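# Place white rod across salt-spray cabinet rails

## Task

Pick up the white rod resting on the bench and set it crosswise over the salt-spray cabinet's chamber, next to the two rods already there, so that each end sits in a notch of the rails; the fog collector must remain upright, and the gripper must have released the rod at the end.

## Robot and tools

Robot: two arms, left_arm and right_arm, each with six revolute joints plus a parallel gripper. Shared scene frame: origin on the table surface midway between the arms, +x out over the table, +z up, and left_arm on the +y side. The arm names say nothing about which side of an image they appear on.

Tool execute_actions, argument actions: a list holding at most one item. An empty list sends nothing and just reports the current state. An action item is {"rows": [...], "steps": n} with n from 1 to 15 (default 15); each control step lasts 1/30 s. Each row is used for one step, and the final row is reused if rows run out before steps do. A wait item is {"steps": n} with no rows, n up to 300; it returns once that many steps have elapsed since the previous result, and time spent composing the reply is included. Optional boolean pictures controls whether camera images come back (default: yes). A refused call moves nothing.

Row layout: one list of exactly 14 numbers, each in [-1, 1], covering both arms even when only one moves. Order: left_arm waist, shoulder, elbow, wrist pitch, wrist yaw, wrist roll, gripper opening, then the same seven for right_arm. The six joint values are offsets, not targets: they are measured from the joint angles printed in the most recent result that listed them (before any such result in the scene, and for every call after the first within one reply, they count from where the arm is when the action begins). They are not cumulative across rows. Scale: 1.0 equals 1.202 rad for waist, 1.258 shoulder, 1.238 elbow, 2.073 wrist pitch, 2.022 wrist yaw and 2.022 wrist roll. Stated joint ranges (rad): waist -2.618 to 3.054, shoulder 0.000 to 3.142, elbow 0.000 to 3.142, wrist pitch -1.571 to 1.571, wrist yaw -1.571 to 1.571, wrist roll -2.094 to 2.094. Asking a joint to go more than 0.036 rad outward beyond its range gets the call refused; true ends may differ from the stated ones by up to 0.036 rad, and an overshooting request is clipped at the real end, reported as "joint sent to its limit" (possibly referring to an earlier, still running action). Absence of that line does not prove there is more room.

Gripper opening (7th and 14th numbers) is absolute, not an offset: +1 fully open, -1 closed. Fingers point along the gripper's +z and close along its y axis. To keep hold of something, command an opening below the reported grip_measured; roughly 0.03 under it holds firmly, a smaller margin holds more gently. Per-pad force caps around 50 to 62 N (sometimes lower), weaker on parts under about 2 mm thick, with a brief harder squeeze at first contact. Each gripper's reading may be off by about 1 mm, consistently.

Speed: each joint's target is kept within a fixed distance ahead of its measured angle (0.202 rad waist, 0.258 shoulder, 0.238 elbow, 0.573 wrist pitch, 0.522 wrist yaw and roll), and if the targets would move a gripper over 70 mm from where it is, all joints of that arm are pulled back proportionally. Big moves therefore take several actions.

Holding still: sending all-zero offsets can let an arm droop a little each time. To keep an arm in place, in the first call of a reply send the offsets that return it to the angles you want, zeros in later calls of that reply, and enlarge the aim when a joint keeps falling short. Zeros are not a pause; they pull the robot back to the reference angles.

Between calls the arms continue toward the last row sent, until everything has nearly stopped or a step is HELD; opening or closing fingers keep going regardless. The simulation runs while you think.

Results: a state line 'left_arm: … | right_arm: …' with each gripper's end_effector_position (metres, scene frame; the point between the finger pads, about 1 cm behind the tips) and end_effector_quat_wxyz. Printed positions can be inaccurate, more so at long reach. Joint positions and Joint velocities give, per arm, six joints (rad, rad/s) then finger pad gap (m, m/s; 0.094 m fully open). grip_measured is the finger opening on the command scale. "joint command not followed" means a clearance check altered or blocked joint targets; HELD marks steps where your row was not (fully) sent. MOTOR HOT appears from 75 °C; at 90 °C an arm halts for 10 s, and at 100 °C it goes limp and falls; these appear as OVER-TEMPERATURE FAULT. Holding loads, even while you think, heats motors, so keep grasps short.

Tool zoom_image: camera (cam_high, cam_low, cam_left_wrist, cam_right_wrist) and region [x0, y0, x1, y1] in that camera's pixels from the top-left, at most 504 by 504. Image sizes: cam_high and cam_low 504x504, wrist cameras 616x616.

Tool finished_scene: scene (integer 1 or 2) ends the current scene irreversibly and reports success; the goal must hold at that moment. Answering without a tool call ends everything.

Avoid: knocking anything off the table, toppling the fog collector, dropping or slipping the rod, hard impacts or strong pushing, arms colliding or pressing on each other. Occasional external tugs on held parts or loose objects may happen. Smooth, economical, fast motion is preferred.

Each tool is called after "Request:" as name(argument=value, ...) on one line, values as JSON.

## Session

Request:
execute_actions(actions=[])

Scene clock: 0.00 s of 4800.00 s.
left_arm: end_effector_position=(+0.3619, +0.5835, +0.2065) grip_measured=+1.000 end_effector_quat_wxyz=(+0.292, -0.268, +0.889, +0.229) | right_arm: end_effector_position=(+0.5496, -0.2290, +0.1218) grip_measured=+1.000 end_effector_quat_wxyz=(+0.468, +0.061, +0.855, +0.215)
Joint positions: left_arm=[ 0.606  1.554  1.343 -0.672 -0.354 -0.026  0.094] | right_arm=[ 0.347  1.838  1.037  0.307 -0.145  0.426  0.094]
Joint velocities: left_arm=[ 0.007 -0.027 -0.012 -0.022 -0.022  0.007  0.   ] | right_arm=[ 0.002  0.022 -0.002  0.007 -0.007  0.007  0.   ]
Motor temperatures (°C, as the motors report them): left_arm=[19 21 20 22 22 19] | right_arm=[21 21 22 22 21 21]

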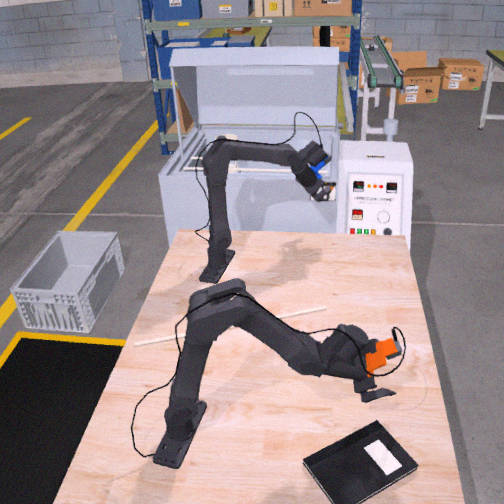

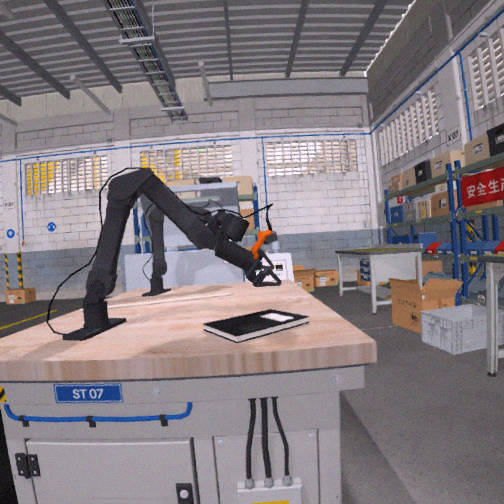

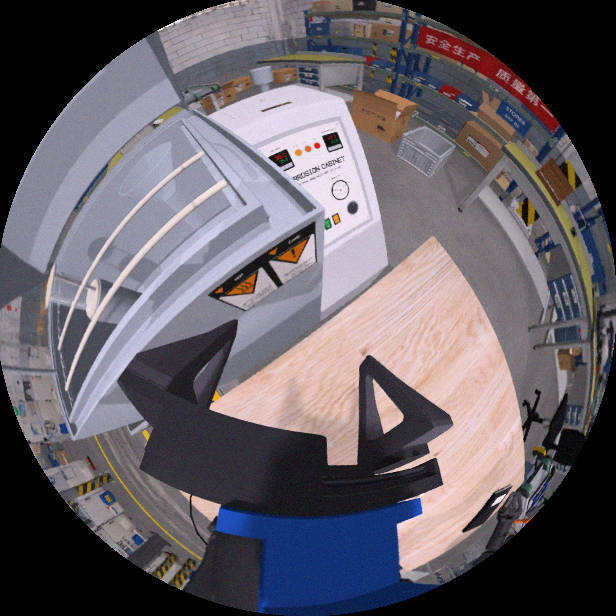

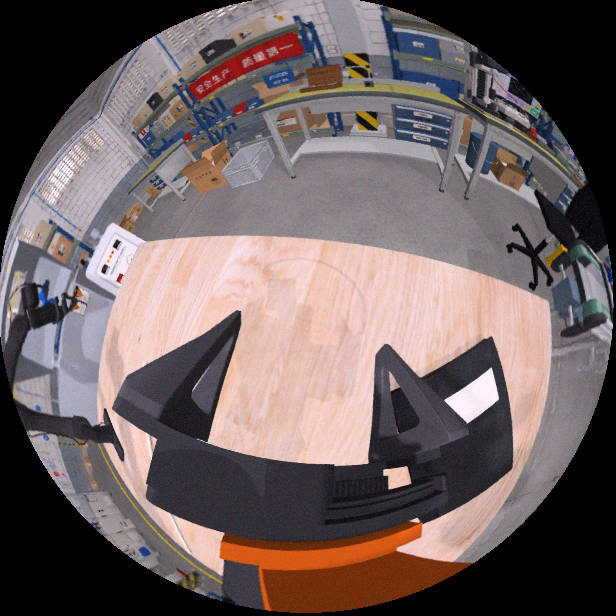

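Request:
execute_actions(actions=[{"rows":[[-0.5,0,0.1,-0.29,0.175,0.75,1,-0.95,-0.3,0,0,0,0,1]]}], pictures=false)

Request:
execute_actions(actions=[{"steps":45}], pictures=false)

Request:
execute_actions(actions=[{"rows":[[-0.85,0.1,0,0,0,0,1,0,0,0,0,0,0,1]]}], pictures=false)

Request:
execute_actions(actions=[{"steps":40}])

Scene clock: 5.53 s of 4800.00 s.
left_arm: end_effector_position=(+0.3293, +0.2933, +0.1723) grip_measured=+1.000 end_effector_quat_wxyz=(+0.104, +0.620, +0.775, +0.064) | right_arm: end_effector_position=(+0.5078, -0.5124, +0.2925) grip_measured=+1.000 end_effector_quat_wxyz=(+0.653, +0.250, +0.712, +0.072)
Joint positions: left_arm=[-0.016  1.556  1.438 -1.209 -0.016  1.16   0.094] | right_arm=[-0.231  1.487  1.028  0.319 -0.153  0.426  0.094]
Joint velocities: left_arm=[ 0.012 -0.022 -0.012 -0.388  0.066  2.264  0.   ] | right_arm=[-1.697 -0.125 -0.007  0.037  0.037  0.007  0.   ]
Motor temperatures (°C, as the motors report them): left_arm=[19 22 21 22 22 19] | right_arm=[21 22 22 23 21 21]
Steps of this call (steps 1 to 90: nothing new was sent; then 2.03 s passed at rest; steps 91 to 105: all 15 steps of this action). Readings (joint positions):
91: left_arm=[0.596 1.556 1.356 -0.714 -0.332 0.021] | right_arm=[0.339 1.828 1.036 0.302 -0.149 0.426]
92: left_arm=[0.572 1.556 1.371 -0.777 -0.301 0.079] | right_arm=[0.322 1.810 1.031 0.292 -0.152 0.426]
94: left_arm=[0.493 1.556 1.397 -0.886 -0.236 0.204] | right_arm=[0.268 1.758 1.028 0.283 -0.152 0.426]
98: left_arm=[0.281 1.556 1.425 -1.052 -0.131 0.502] | right_arm=[0.129 1.626 1.028 0.285 -0.152 0.426]
105: the state above

Scene clock: 7.03 s of 4800.00 s.
left_arm: end_effector_position=(+0.3185, +0.2991, +0.1697) grip_measured=+1.000 end_effector_quat_wxyz=(+0.074, +0.735, +0.671, +0.065) | right_arm: end_effector_position=(+0.3475, -0.7399, +0.2931) grip_measured=+1.000 end_effector_quat_wxyz=(+0.645, +0.445, +0.609, -0.121)
Joint positions: left_arm=[-0.004  1.556  1.438 -1.256 -0.015  1.484  0.094] | right_arm=[-0.802  1.484  1.028  0.317 -0.135  0.426  0.094]
Joint velocities: left_arm=[-0.007 -0.012  0.012 -0.022 -0.095 -0.007  0.   ] | right_arm=[ 0.002 -0.012 -0.002 -0.007  0.022  0.007  0.   ]
Motor temperatures (°C, as the motors report them): left_arm=[19 22 21 22 22 19] | right_arm=[21 23 22 23 21 21]
Steps of this call (steps 1 to 45: the robot went on to your last target). Readings (joint positions):
1: left_arm=[-0.013 1.556 1.438 -1.221 -0.015 1.226] | right_arm=[-0.293 1.484 1.028 0.321 -0.152 0.426]
2: left_arm=[-0.010 1.556 1.438 -1.229 -0.015 1.278] | right_arm=[-0.355 1.484 1.028 0.321 -0.151 0.426]
4: left_arm=[-0.005 1.556 1.438 -1.241 -0.015 1.353] | right_arm=[-0.480 1.484 1.028 0.318 -0.150 0.426]
8: left_arm=[-0.004 1.556 1.438 -1.252 -0.015 1.431] | right_arm=[-0.726 1.484 1.028 0.317 -0.146 0.426]
45: the state above
All arms were judged still, so your last target was given up. Only a new action makes them travel on or press farther. Fingers that are still opening or closing keep moving.

Scene clock: 7.53 s of 4800.00 s.
left_arm: end_effector_position=(+0.1371, +0.0527, +0.1263) grip_measured=+1.000 end_effector_quat_wxyz=(+0.034, +0.970, +0.239, +0.014) | right_arm: end_effector_position=(+0.3475, -0.7399, +0.2931) grip_measured=+1.000 end_effector_quat_wxyz=(+0.645, +0.445, +0.609, -0.121)
Joint positions: left_arm=[-1.001  1.706  1.442 -1.235 -0.018  1.484  0.094] | right_arm=[-0.802  1.484  1.028  0.317 -0.135  0.426  0.094]
Joint velocities: left_arm=[-1.38  -0.012  0.012 -0.007  0.242 -0.066  0.   ] | right_arm=[-0.012 -0.012  0.012  0.022 -0.081  0.066  0.   ]
Motor temperatures (°C, as the motors report them): left_arm=[19 22 21 22 22 19] | right_arm=[21 23 22 23 21 21]
Steps of this call (steps 1 to 15: all 15 steps of this action). Readings (joint positions):
1: left_arm=[-0.027 1.567 1.440 -1.258 -0.029 1.484] | right_arm=[-0.802 1.484 1.028 0.317 -0.135 0.426]
2: left_arm=[-0.074 1.585 1.442 -1.256 -0.037 1.484] | right_arm=[-0.802 1.484 1.028 0.317 -0.135 0.426]
4: left_arm=[-0.207 1.641 1.442 -1.250 -0.038 1.484] | right_arm=[-0.802 1.484 1.028 0.317 -0.135 0.426]
8: left_arm=[-0.498 1.707 1.442 -1.237 -0.034 1.484] | right_arm=[-0.802 1.484 1.028 0.317 -0.135 0.426]
15: the state above

Scene clock: 8.87 s of 4800.00 s.
left_arm: end_effector_position=(+0.1271, +0.0501, +0.1262) grip_measured=+1.000 end_effector_quat_wxyz=(+0.032, +0.974, +0.224, +0.012) | right_arm: end_effector_position=(+0.3475, -0.7399, +0.2931) grip_measured=+1.000 end_effector_quat_wxyz=(+0.645, +0.445, +0.609, -0.121)
Joint positions: left_arm=[-1.032  1.706  1.442 -1.24  -0.016  1.484  0.094] | right_arm=[-0.802  1.484  1.028  0.317 -0.135  0.426  0.094]
Joint velocities: left_arm=[-0.002 -0.007  0.002  0.037  0.051 -0.007  0.   ] | right_arm=[ 0.007  0.012 -0.002  0.022  0.007 -0.051  0.   ]
Motor temperatures (°C, as the motors report them): left_arm=[19 22 21 22 22 19] | right_arm=[21 23 23 23 21 21]
Steps of this call (steps 1 to 30: the robot went on to your last target; steps 31 to 40: nothing new was sent). Readings (joint positions):
1: left_arm=[-1.038 1.706 1.442 -1.235 -0.011 1.484] | right_arm=[-0.802 1.484 1.028 0.317 -0.135 0.426]
2: left_arm=[-1.054 1.706 1.442 -1.236 -0.006 1.484] | right_arm=[-0.802 1.484 1.028 0.317 -0.135 0.426]
4: left_arm=[-1.051 1.706 1.442 -1.238 -0.006 1.484] | right_arm=[-0.802 1.484 1.028 0.317 -0.135 0.426]
8: left_arm=[-1.033 1.706 1.442 -1.239 -0.014 1.484] | right_arm=[-0.802 1.484 1.028 0.317 -0.135 0.426]
40: the state above
All arms were judged still, so your last target was given up. Only a new action makes them travel on or press farther. Fingers that are still opening or closing keep moving.

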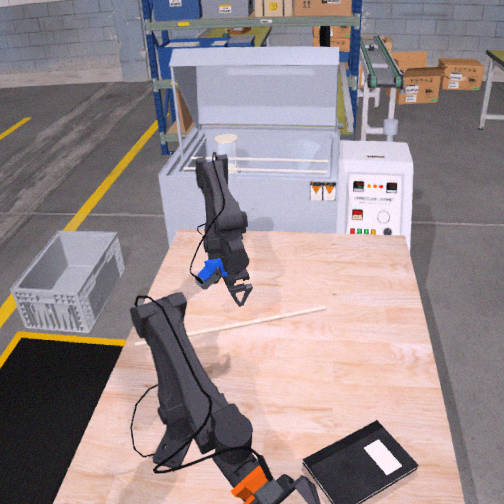

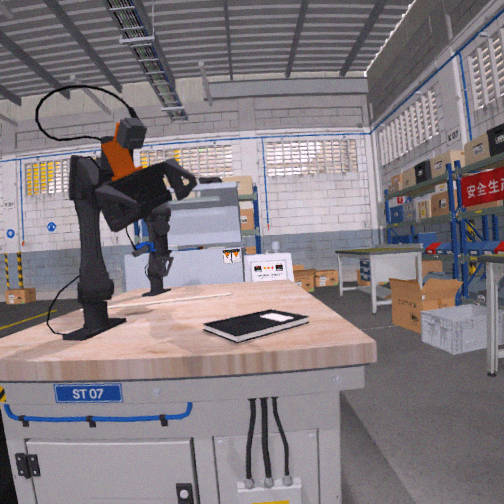

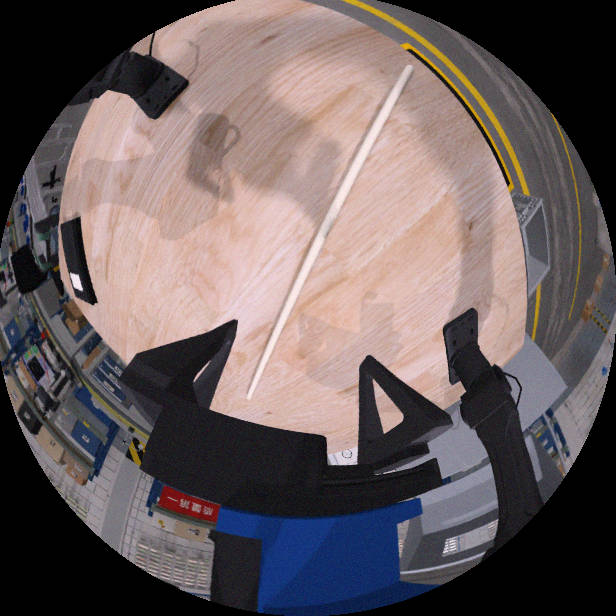

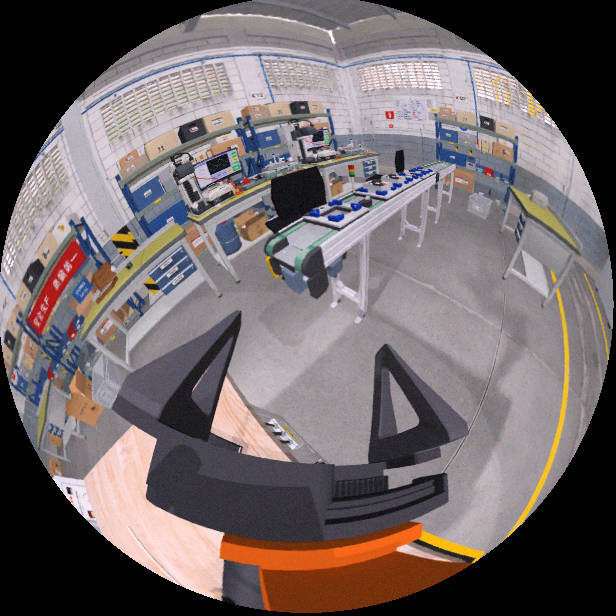

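Request:
execute_actions(actions=[{"rows":[[0,0.04,-0.03,0.03,0,0.03,1,0,0,0,0,0,0,1],[0,0.04,-0.03,0.03,0,0.03,1,0,0,0,0,0,0,1],[0,0.08,-0.06,0.06,0,0.06,1,0,0,0,0,0,0,1],[0,0.08,-0.06,0.06,0,0.06,1,0,0,0,0,0,0,1],[0,0.122,-0.08,0.098,0,0.075,1,0,0,0,0,0,0,1]]}])

Scene clock: 10.93 s of 4800.00 s.
left_arm: end_effector_position=(+0.1318, +0.0391, +0.0497) grip_measured=+1.000 end_effector_quat_wxyz=(-0.011, +0.987, +0.158, +0.007) | right_arm: end_effector_position=(+0.3475, -0.7399, +0.2931) grip_measured=+1.000 end_effector_quat_wxyz=(+0.645, +0.445, +0.609, -0.121)
Joint positions: left_arm=[-1.032  1.875  1.344 -1.058 -0.019  1.618  0.094] | right_arm=[-0.802  1.484  1.028  0.317 -0.135  0.426  0.094]
Joint velocities: left_arm=[ 0.012 -0.002 -0.007  0.051  0.081  0.007  0.   ] | right_arm=[-0.002 -0.007  0.012 -0.022  0.037 -0.007  0.   ]
Motor temperatures (°C, as the motors report them): left_arm=[19 22 21 22 22 19] | right_arm=[21 23 23 24 21 21]
Steps of this call (steps 1 to 47: nothing new was sent; steps 48 to 62: all 15 steps of this action). Readings (joint positions):
48: left_arm=[-1.032 1.709 1.440 -1.235 -0.016 1.492] | right_arm=[-0.802 1.484 1.028 0.317 -0.135 0.426]
49: left_arm=[-1.032 1.714 1.437 -1.226 -0.016 1.501] | right_arm=[-0.802 1.484 1.028 0.317 -0.135 0.426]
51: left_arm=[-1.032 1.740 1.420 -1.189 -0.016 1.534] | right_arm=[-0.802 1.484 1.028 0.317 -0.135 0.426]
55: left_arm=[-1.032 1.843 1.368 -1.099 -0.017 1.588] | right_arm=[-0.802 1.484 1.028 0.317 -0.135 0.426]
62: the state above

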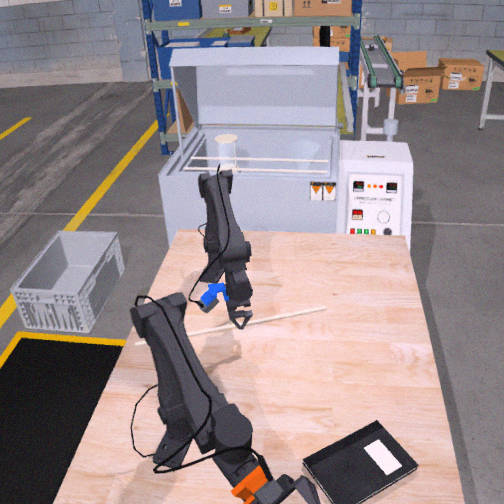

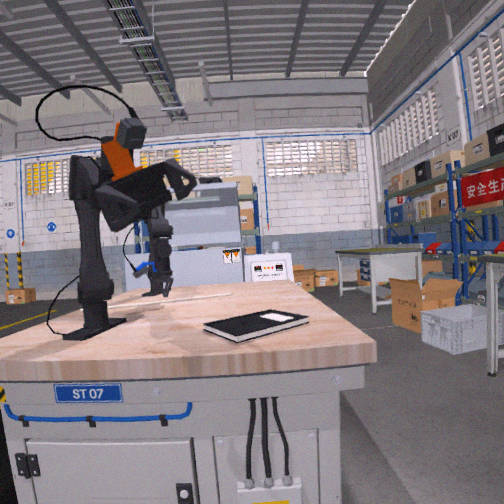

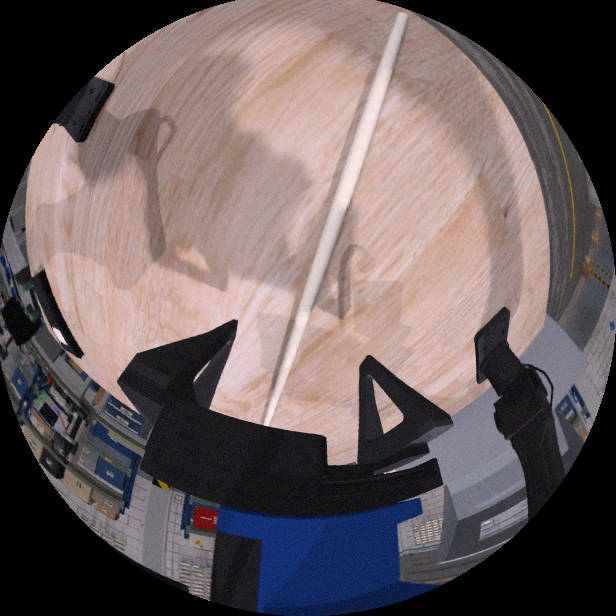

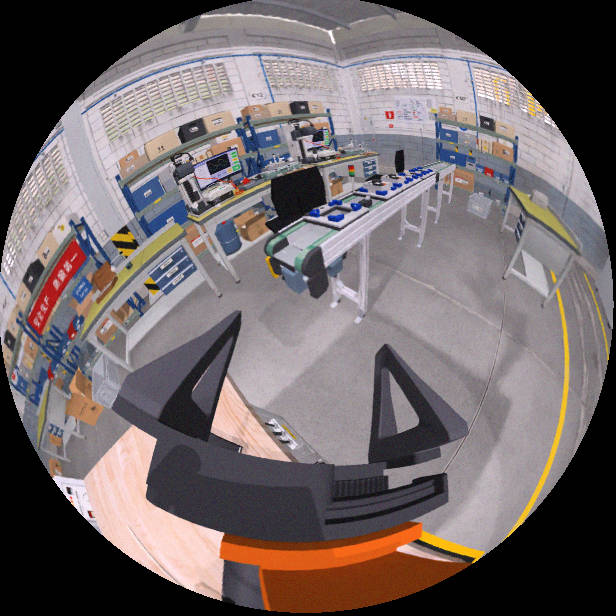

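Request:
execute_actions(actions=[{"rows":[[0,0.015,-0.03,0.035,0,0,0.5,0,0,0,0,0,0,1],[0,0.015,-0.03,0.035,0,0,0.2,0,0,0,0,0,0,1],[0,0.015,-0.03,0.035,0,0,0,0,0,0,0,0,0,1],[0,0.03,-0.065,0.075,0,0,-0.3,0,0,0,0,0,0,1]]}], pictures=false)

Request:
execute_actions(actions=[{"steps":15}])

Scene clock: 12.23 s of 4800.00 s.
left_arm: end_effector_position=(+0.1357, +0.0301, +0.0233) grip_measured=-0.297 end_effector_quat_wxyz=(+0.008, +0.988, +0.154, +0.013) | right_arm: end_effector_position=(+0.3475, -0.7399, +0.2931) grip_measured=+1.000 end_effector_quat_wxyz=(+0.645, +0.445, +0.609, -0.121)
Joint positions: left_arm=[-1.032  1.908  1.277 -0.918 -0.021  1.626  0.033] | right_arm=[-0.802  1.484  1.028  0.317 -0.135  0.426  0.094]
Joint velocities: left_arm=[ 0.002 -0.012 -0.002  0.11   0.007 -0.022  0.001] | right_arm=[-0.007 -0.002 -0.007 -0.007 -0.022 -0.037  0.   ]
Motor temperatures (°C, as the motors report them): left_arm=[19 23 21 22 22 19] | right_arm=[21 23 23 24 21 21]
Steps of this call (steps 1 to 24: the robot went on to your last target; steps 25 to 39: all 15 steps of this action). Readings (joint positions):
25: left_arm=[-1.032 1.875 1.341 -1.039 -0.019 1.626] | right_arm=[-0.802 1.484 1.028 0.317 -0.135 0.426]
26: left_arm=[-1.032 1.875 1.337 -1.029 -0.019 1.626] | right_arm=[-0.802 1.484 1.028 0.317 -0.135 0.426]
28: left_arm=[-1.032 1.878 1.323 -1.002 -0.020 1.626] | right_arm=[-0.802 1.484 1.028 0.317 -0.135 0.426]
32: left_arm=[-1.032 1.898 1.285 -0.947 -0.021 1.626] | right_arm=[-0.802 1.484 1.028 0.317 -0.135 0.426]
39: the state above

Scene clock: 12.73 s of 4800.00 s.
left_arm: end_effector_position=(+0.1364, +0.0283, +0.0233) grip_measured=-0.297 end_effector_quat_wxyz=(+0.012, +0.988, +0.154, +0.014) | right_arm: end_effector_position=(+0.3475, -0.7399, +0.2931) grip_measured=+1.000 end_effector_quat_wxyz=(+0.645, +0.445, +0.609, -0.121)
Joint positions: left_arm=[-1.032  1.908  1.277 -0.91  -0.021  1.626  0.033] | right_arm=[-0.802  1.484  1.028  0.317 -0.135  0.426  0.094]
Joint velocities: left_arm=[-0.017 -0.012  0.002  0.007 -0.022 -0.081 -0.001] | right_arm=[ 0.002 -0.012 -0.007  0.007 -0.007  0.007  0.   ]
Motor temperatures (°C, as the motors report them): left_arm=[19 23 21 22 22 19] | right_arm=[21 23 23 24 21 21]
Steps of this call (steps 1 to 15: the robot went on to your last target). Readings (joint positions):
1: left_arm=[-1.032 1.908 1.277 -0.917 -0.021 1.626] | right_arm=[-0.802 1.484 1.028 0.317 -0.135 0.426]
2: left_arm=[-1.032 1.908 1.277 -0.915 -0.021 1.626] | right_arm=[-0.802 1.484 1.028 0.317 -0.135 0.426]
4: left_arm=[-1.032 1.908 1.277 -0.914 -0.021 1.626] | right_arm=[-0.802 1.484 1.028 0.317 -0.135 0.426]
8: left_arm=[-1.032 1.908 1.277 -0.912 -0.021 1.626] | right_arm=[-0.802 1.484 1.028 0.317 -0.135 0.426]
15: the state above
All arms were judged still, so your last target was given up. Only a new action makes them travel on or press farther. Fingers that are still opening or closing keep moving.

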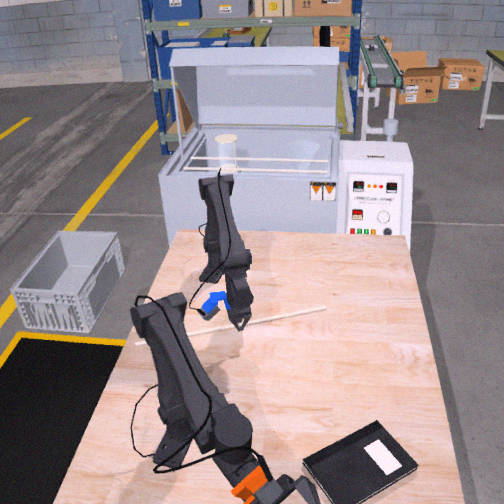

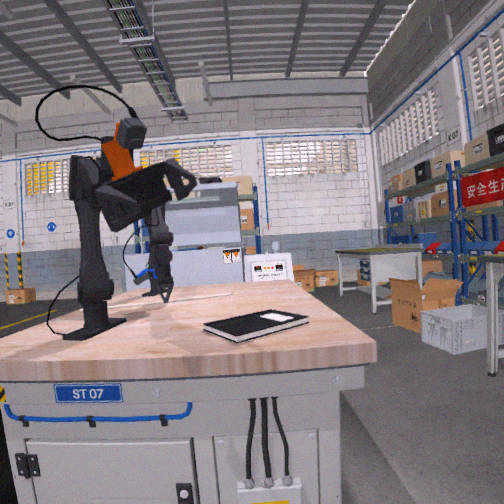

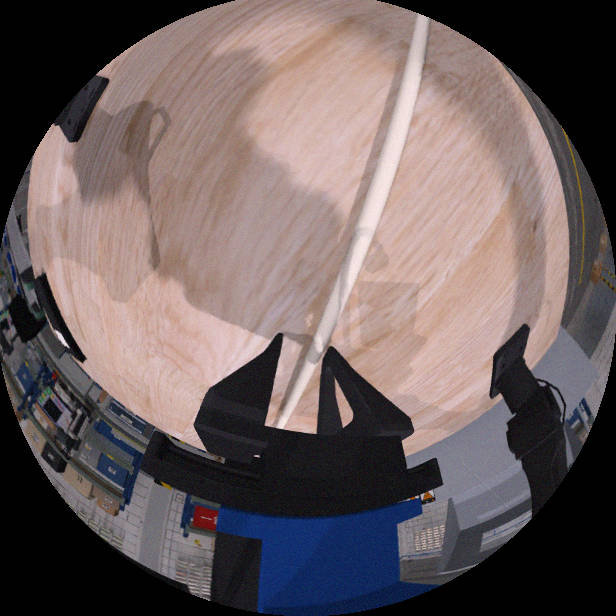

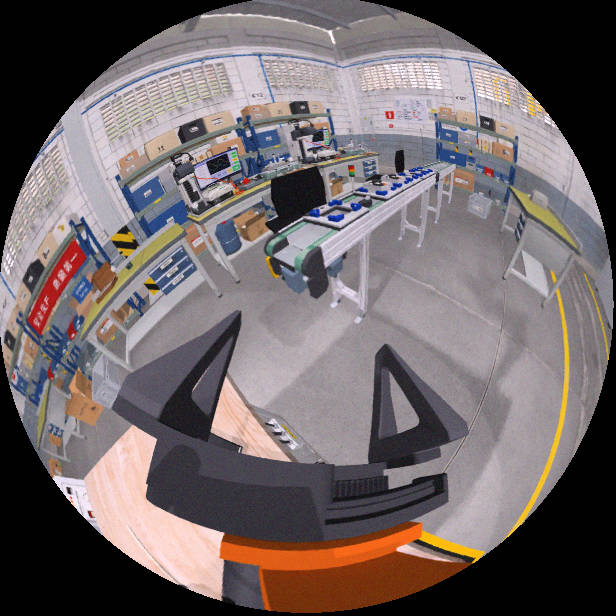

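Pull in 1 cm, go down 1 cm.

Request:
execute_actions(actions=[{"rows":[[0,0.012,-0.022,-0.004,0,0,-0.3,0,0,0,0,0,0,1]]}], pictures=false)

Request:
execute_actions(actions=[{"rows":[[0,0,0,0,0,0,-0.5,0,0,0,0,0,0,1],[0,0,0,0,0,0,-0.6,0,0,0,0,0,0,1],[0,0,0,0,0,0,-0.65,0,0,0,0,0,0,1],[0,0,0,0,0,0,-0.7,0,0,0,0,0,0,1],[0,0,0,0,0,0,-0.75,0,0,0,0,0,0,1],[0,0,0,0,0,0,-0.8,0,0,0,0,0,0,1],[0,0,0,0,0,0,-0.85,0,0,0,0,0,0,1]]}])

Scene clock: 14.00 s of 4800.00 s.
left_arm: end_effector_position=(+0.1367, +0.0284, +0.0234) grip_measured=-0.297 end_effector_quat_wxyz=(+0.012, +0.988, +0.154, +0.014) | right_arm: end_effector_position=(+0.3475, -0.7399, +0.2931) grip_measured=+1.000 end_effector_quat_wxyz=(+0.645, +0.445, +0.609, -0.121)
Joint positions: left_arm=[-1.032  1.908  1.277 -0.91  -0.023  1.626  0.033] | right_arm=[-0.802  1.484  1.028  0.317 -0.135  0.426  0.094]
Joint velocities: left_arm=[-0.017 -0.022 -0.012  0.007  0.037 -0.066  0.   ] | right_arm=[-0.002 -0.007 -0.002  0.037 -0.051  0.051  0.   ]
Motor temperatures (°C, as the motors report them): left_arm=[19 23 21 22 22 19] | right_arm=[21 23 23 24 21 21]
Steps of this call (steps 1 to 23: nothing new was sent; steps 24 to 38: all 15 steps of this action). Readings (joint positions):
24: left_arm=[-1.032 1.908 1.277 -0.910 -0.021 1.626] | right_arm=[-0.802 1.484 1.028 0.317 -0.135 0.426]
25: left_arm=[-1.032 1.908 1.277 -0.910 -0.022 1.626] | right_arm=[-0.802 1.484 1.028 0.317 -0.135 0.426]
27: left_arm=[-1.032 1.908 1.277 -0.910 -0.022 1.626] | right_arm=[-0.802 1.484 1.028 0.317 -0.135 0.426]
31: left_arm=[-1.032 1.908 1.277 -0.910 -0.023 1.626] | right_arm=[-0.802 1.484 1.028 0.317 -0.135 0.426]
38: the state above

Scene clock: 14.50 s of 4800.00 s.
left_arm: end_effector_position=(+0.1371, +0.0282, +0.0234) grip_measured=-0.823 end_effector_quat_wxyz=(+0.012, +0.988, +0.154, +0.015) | right_arm: end_effector_position=(+0.3475, -0.7399, +0.2931) grip_measured=+1.000 end_effector_quat_wxyz=(+0.645, +0.445, +0.609, -0.121)
Joint positions: left_arm=[-1.032  1.908  1.277 -0.909 -0.025  1.626  0.008] | right_arm=[-0.802  1.484  1.028  0.317 -0.135  0.426  0.094]
Joint velocities: left_arm=[-0.002 -0.012 -0.017 -0.007 -0.051 -0.007 -0.001] | right_arm=[ 0.002 -0.017 -0.007  0.022 -0.007 -0.022  0.   ]
Motor temperatures (°C, as the motors report them): left_arm=[19 23 21 22 22 19] | right_arm=[21 23 23 24 21 21]
Steps of this call (steps 1 to 15: all 15 steps of this action). Readings (joint positions):
1: left_arm=[-1.032 1.908 1.277 -0.910 -0.023 1.626] | right_arm=[-0.802 1.484 1.028 0.317 -0.135 0.426]
2: left_arm=[-1.032 1.908 1.277 -0.911 -0.024 1.626] | right_arm=[-0.802 1.484 1.028 0.317 -0.135 0.426]
4: left_arm=[-1.032 1.908 1.277 -0.911 -0.024 1.626] | right_arm=[-0.802 1.484 1.028 0.317 -0.135 0.426]
8: left_arm=[-1.032 1.908 1.277 -0.909 -0.024 1.626] | right_arm=[-0.802 1.484 1.028 0.317 -0.135 0.426]
15: the state above

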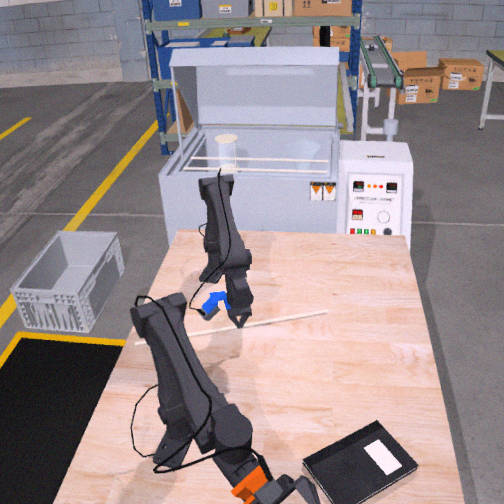

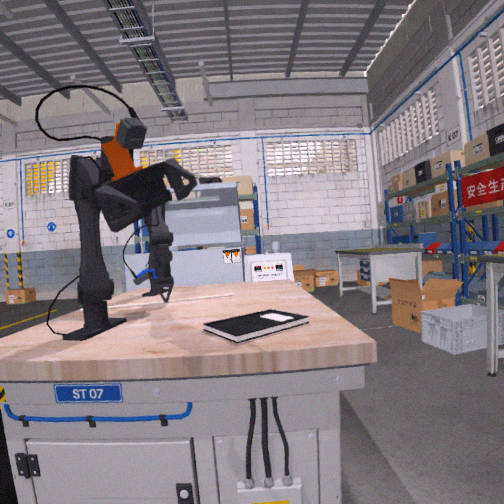

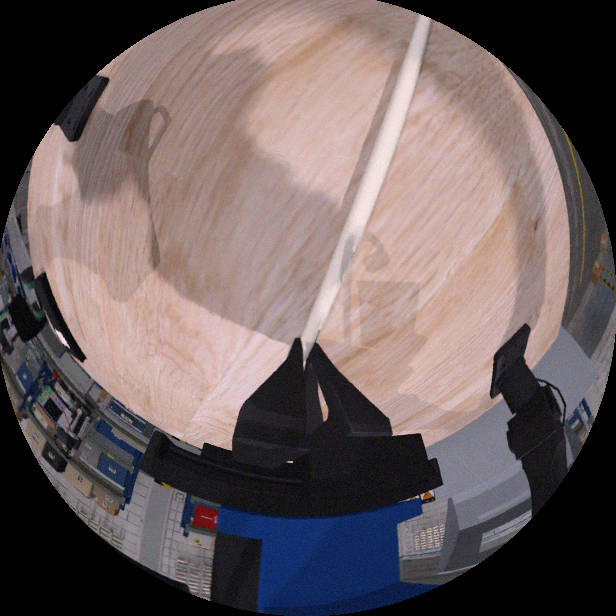

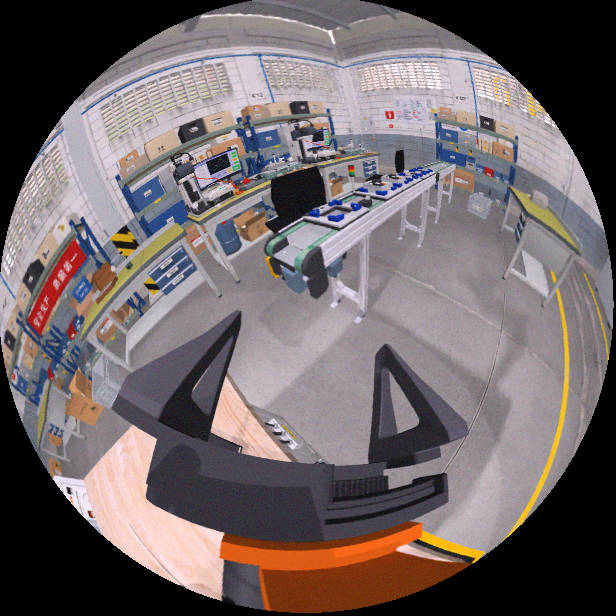

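Request:
execute_actions(actions=[{"rows":[[0,-0.03,0.03,-0.02,0,0,-0.86,0,0,0,0,0,0,1],[0,-0.03,0.06,-0.03,0,0,-0.86,0,0,0,0,0,0,1],[0,-0.05,0.1,-0.05,0,0,-0.86,0,0,0,0,0,0,1],[0,-0.07,0.15,-0.07,0,0,-0.86,0,0,0,0,0,0,1],[0,-0.09,0.2,-0.09,0,0,-0.86,0,0,0,0,0,0,1],[0,-0.11,0.25,-0.11,0,0,-0.86,0,0,0,0,0,0,1],[0,-0.13,0.3,-0.13,0,0,-0.86,0,0,0,0,0,0,1],[0,-0.16,0.35,-0.16,0,0,-0.86,0,0,0,0,0,0,1],[0,-0.19,0.4,-0.19,0,0,-0.86,0,0,0,0,0,0,1],[0,-0.22,0.46,-0.21,0,0,-0.86,0,0,0,0,0,0,1],[0,-0.25,0.52,-0.235,0,0,-0.86,0,0,0,0,0,0,1]]}], pictures=false)

Request:
execute_actions(actions=[{"rows":[[0.05,0,0.02,0,0,0,-0.86,0,0,0,0,0,0,1],[0.1,0,0.02,0,0,0,-0.86,0,0,0,0,0,0,1],[0.15,0,0.02,0,0,0,-0.86,0,0,0,0,0,0,1],[1,0,0.02,0,0,0,-0.86,0,0,0,0,0,0,1]]}], pictures=false)

Request:
execute_actions(actions=[{"steps":25}])

Scene clock: 16.50 s of 4800.00 s.
left_arm: end_effector_position=(+0.1557, -0.0174, +0.2478) grip_measured=-0.823 end_effector_quat_wxyz=(+0.226, +0.960, +0.153, +0.063) | right_arm: end_effector_position=(+0.3475, -0.7399, +0.2931) grip_measured=+1.000 end_effector_quat_wxyz=(+0.645, +0.445, +0.609, -0.121)
Joint positions: left_arm=[-1.032  1.676  1.792 -1.213 -0.031  1.626  0.008] | right_arm=[-0.802  1.484  1.028  0.317 -0.135  0.426  0.094]
Joint velocities: left_arm=[ 0.012 -0.613  1.321 -0.784 -0.051  0.007 -0.001] | right_arm=[ 0.012  0.002 -0.007 -0.066 -0.081  0.051  0.   ]
Motor temperatures (°C, as the motors report them): left_arm=[19 23 21 22 22 19] | right_arm=[21 23 23 24 21 21]
Steps of this call (steps 1 to 15: the robot went on to your last target; steps 16 to 45: nothing new was sent; steps 46 to 60: all 15 steps of this action). Readings (joint positions):
46: left_arm=[-1.032 1.907 1.277 -0.911 -0.025 1.626] | right_arm=[-0.802 1.484 1.028 0.317 -0.135 0.426]
47: left_arm=[-1.032 1.906 1.284 -0.923 -0.026 1.626] | right_arm=[-0.802 1.484 1.028 0.317 -0.135 0.426]
49: left_arm=[-1.032 1.903 1.331 -0.972 -0.028 1.626] | right_arm=[-0.802 1.484 1.028 0.317 -0.135 0.426]
53: left_arm=[-1.032 1.849 1.497 -1.048 -0.030 1.626] | right_arm=[-0.802 1.484 1.028 0.317 -0.135 0.426]
60: the state above

Scene clock: 17.00 s of 4800.00 s.
left_arm: end_effector_position=(+0.3907, +0.2097, +0.2537) grip_measured=-0.823 end_effector_quat_wxyz=(+0.192, +0.812, +0.527, +0.158) | right_arm: end_effector_position=(+0.3475, -0.7399, +0.2931) grip_measured=+1.000 end_effector_quat_wxyz=(+0.645, +0.445, +0.609, -0.121)
Joint positions: left_arm=[-0.196  1.697  1.825 -1.196 -0.031  1.627  0.008] | right_arm=[-0.802  1.484  1.028  0.317 -0.135  0.426  0.094]
Joint velocities: left_arm=[ 1.966  0.007 -0.007 -0.051  0.037 -0.051  0.001] | right_arm=[-0.012  0.007 -0.007  0.051  0.066 -0.037  0.   ]
Motor temperatures (°C, as the motors report them): left_arm=[19 23 21 22 22 19] | right_arm=[21 23 23 24 21 21]
Steps of this call (steps 1 to 15: all 15 steps of this action). Readings (joint positions):
1: left_arm=[-1.026 1.656 1.819 -1.214 -0.028 1.626] | right_arm=[-0.802 1.484 1.028 0.317 -0.135 0.426]
2: left_arm=[-1.009 1.636 1.831 -1.204 -0.021 1.626] | right_arm=[-0.802 1.484 1.028 0.317 -0.135 0.426]
4: left_arm=[-0.927 1.624 1.835 -1.198 -0.009 1.627] | right_arm=[-0.802 1.484 1.028 0.317 -0.135 0.426]
8: left_arm=[-0.677 1.666 1.835 -1.198 -0.017 1.627] | right_arm=[-0.802 1.484 1.028 0.317 -0.135 0.426]
15: the state above

Scene clock: 17.83 s of 4800.00 s.
left_arm: end_effector_position=(+0.4146, +0.3607, +0.2530) grip_measured=-0.823 end_effector_quat_wxyz=(+0.152, +0.700, +0.670, +0.194) | right_arm: end_effector_position=(+0.3475, -0.7399, +0.2931) grip_measured=+1.000 end_effector_quat_wxyz=(+0.645, +0.445, +0.609, -0.121)
Joint positions: left_arm=[ 0.175  1.697  1.825 -1.203 -0.046  1.627  0.008] | right_arm=[-0.802  1.484  1.028  0.317 -0.135  0.426  0.094]
Joint velocities: left_arm=[-0.022 -0.002  0.002 -0.007  0.051 -0.051  0.001] | right_arm=[-0.012 -0.012 -0.002  0.037  0.081  0.022  0.   ]
Motor temperatures (°C, as the motors report them): left_arm=[19 23 21 22 22 19] | right_arm=[21 23 23 24 21 21]
Steps of this call (steps 1 to 25: the robot went on to your last target). Readings (joint positions):
1: left_arm=[-0.125 1.697 1.825 -1.196 -0.032 1.627] | right_arm=[-0.802 1.484 1.028 0.317 -0.135 0.426]
2: left_arm=[-0.055 1.697 1.825 -1.196 -0.032 1.627] | right_arm=[-0.802 1.484 1.028 0.317 -0.135 0.426]
4: left_arm=[0.083 1.697 1.825 -1.196 -0.037 1.627] | right_arm=[-0.802 1.484 1.028 0.317 -0.135 0.426]
8: left_arm=[0.206 1.697 1.825 -1.197 -0.068 1.627] | right_arm=[-0.802 1.484 1.028 0.317 -0.135 0.426]
25: the state above

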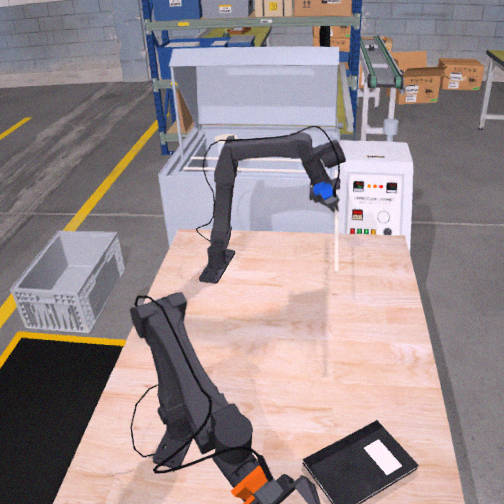

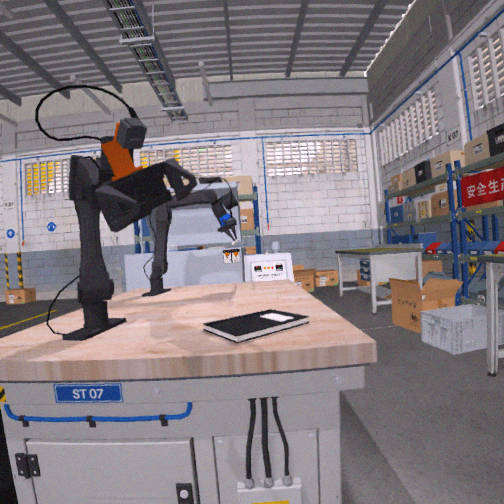

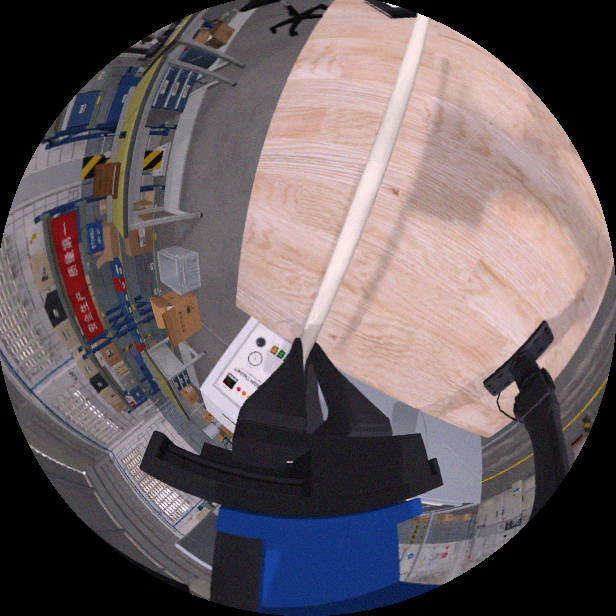

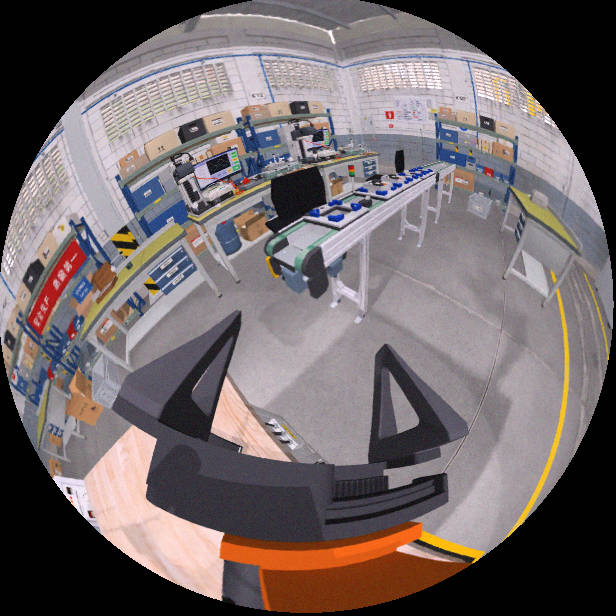

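Request:
execute_actions(actions=[{"rows":[[0,-0.04,0.04,-0.04,0,0,-0.86,0,0,0,0,0,0,1],[0,-0.06,0.06,-0.06,0,0,-0.86,0,0,0,0,0,0,1],[0.05,-0.09,0.08,-0.095,0,0,-0.86,0,0,0,0,0,0,1],[0.1,-0.09,0.08,-0.095,0,-0.03,-0.86,0,0,0,0,0,0,1],[0.15,-0.09,0.08,-0.095,-0.02,-0.06,-0.86,0,0,0,0,0,0,1],[0.2,-0.09,0.08,-0.095,-0.03,-0.09,-0.86,0,0,0,0,0,0,1],[0.25,-0.09,0.08,-0.095,-0.04,-0.12,-0.86,0,0,0,0,0,0,1],[1,-0.09,0.08,-0.095,-0.05,-0.165,-0.86,0,0,0,0,0,0,1]]}], pictures=false)

Request:
execute_actions(actions=[{"steps":35}])

Request:
zoom_image(camera="cam_high", region=[150,90,360,240])

Scene clock: 20.10 s of 4800.00 s.
left_arm: end_effector_position=(+0.2702, +0.6072, +0.2981) grip_measured=-0.824 end_effector_quat_wxyz=(+0.079, +0.290, +0.920, +0.250) | right_arm: end_effector_position=(+0.3475, -0.7399, +0.2931) grip_measured=+1.000 end_effector_quat_wxyz=(+0.645, +0.445, +0.609, -0.121)
Joint positions: left_arm=[ 0.884  1.598  1.901 -1.356 -0.125  1.353  0.008] | right_arm=[-0.802  1.484  1.028  0.317 -0.135  0.426  0.094]
Joint velocities: left_arm=[ 2.117  0.002 -0.007 -0.022 -0.125 -0.388 -0.   ] | right_arm=[0.022 0.002 0.002 0.051 0.051 0.051 0.   ]
Motor temperatures (°C, as the motors report them): left_arm=[19 24 21 22 22 19] | right_arm=[21 23 23 25 21 21]
Steps of this call (steps 1 to 15: the robot went on to your last target; steps 16 to 53: nothing new was sent; steps 54 to 68: all 15 steps of this action). Readings (joint positions):
54: left_arm=[0.175 1.695 1.827 -1.210 -0.046 1.627] | right_arm=[-0.802 1.484 1.028 0.317 -0.135 0.426]
55: left_arm=[0.175 1.692 1.834 -1.229 -0.046 1.627] | right_arm=[-0.802 1.484 1.028 0.317 -0.135 0.426]
57: left_arm=[0.197 1.671 1.855 -1.284 -0.040 1.621] | right_arm=[-0.802 1.484 1.028 0.317 -0.135 0.426]
61: left_arm=[0.386 1.610 1.890 -1.335 -0.062 1.518] | right_arm=[-0.802 1.484 1.028 0.317 -0.135 0.426]
68: the state above

Scene clock: 21.27 s of 4800.00 s.
left_arm: end_effector_position=(+0.1071, +0.6959, +0.2946) grip_measured=-0.824 end_effector_quat_wxyz=(-0.000, +0.028, +0.968, +0.250) | right_arm: end_effector_position=(+0.3475, -0.7399, +0.2931) grip_measured=+1.000 end_effector_quat_wxyz=(+0.645, +0.445, +0.609, -0.121)
Joint positions: left_arm=[ 1.384  1.598  1.901 -1.392 -0.159  1.307  0.008] | right_arm=[-0.802  1.484  1.028  0.317 -0.135  0.426  0.094]
Joint velocities: left_arm=[-0.002 -0.002  0.012 -0.037  0.066 -0.022  0.001] | right_arm=[ 0.007 -0.002 -0.017 -0.051 -0.066 -0.11   0.   ]
Motor temperatures (°C, as the motors report them): left_arm=[19 24 22 22 22 19] | right_arm=[21 23 23 25 21 21]
Steps of this call (steps 1 to 30: the robot went on to your last target; steps 31 to 35: nothing new was sent). Readings (joint positions):
1: left_arm=[0.960 1.598 1.901 -1.358 -0.130 1.343] | right_arm=[-0.802 1.484 1.028 0.317 -0.135 0.426]
2: left_arm=[1.036 1.598 1.901 -1.359 -0.133 1.335] | right_arm=[-0.802 1.484 1.028 0.317 -0.135 0.426]
4: left_arm=[1.188 1.598 1.901 -1.361 -0.138 1.324] | right_arm=[-0.802 1.484 1.028 0.317 -0.135 0.426]
8: left_arm=[1.395 1.598 1.901 -1.369 -0.172 1.309] | right_arm=[-0.802 1.484 1.028 0.317 -0.135 0.426]
35: the state above
All arms were judged still, so your last target was given up. Only a new action makes them travel on or press farther. Fingers that are still opening or closing keep moving.

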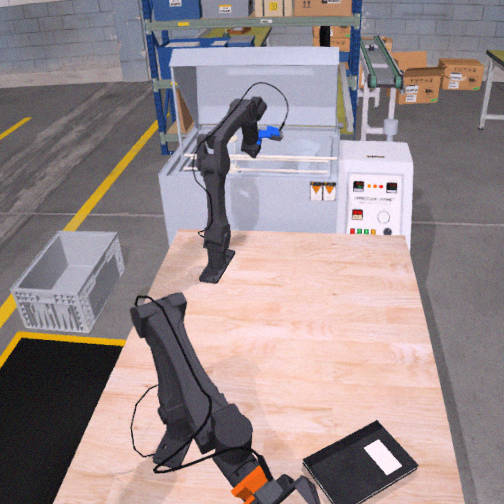

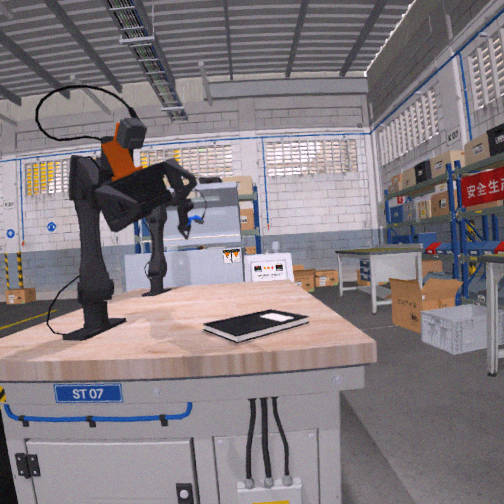

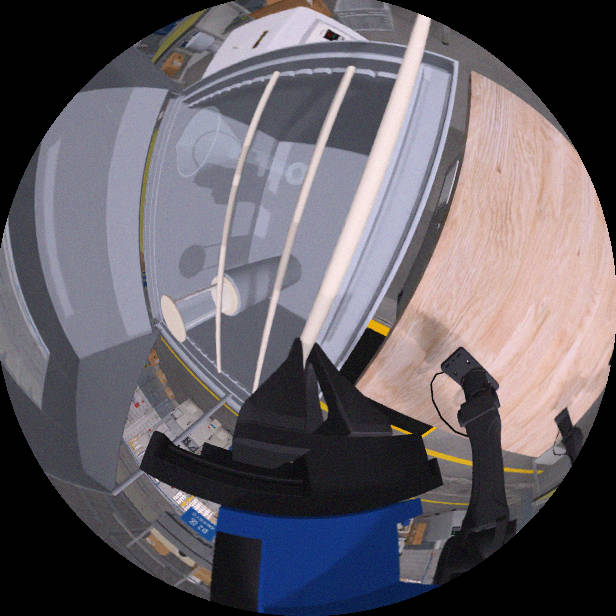

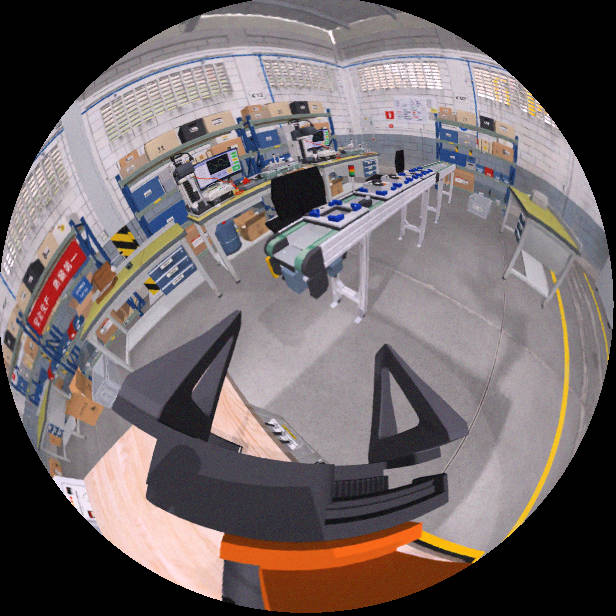

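Region (150, 90, 360, 240) of cam_high's 504x504 image, scaled by 2.400, with more detail than that image has; it fills the top 360 rows of this view, and the rest is white.

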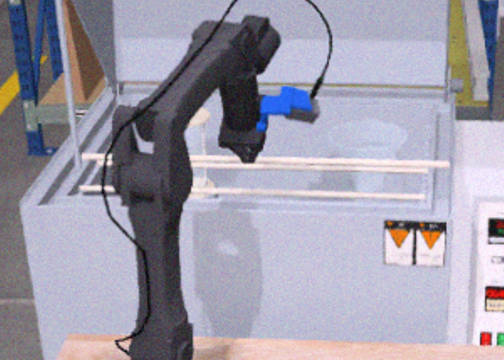

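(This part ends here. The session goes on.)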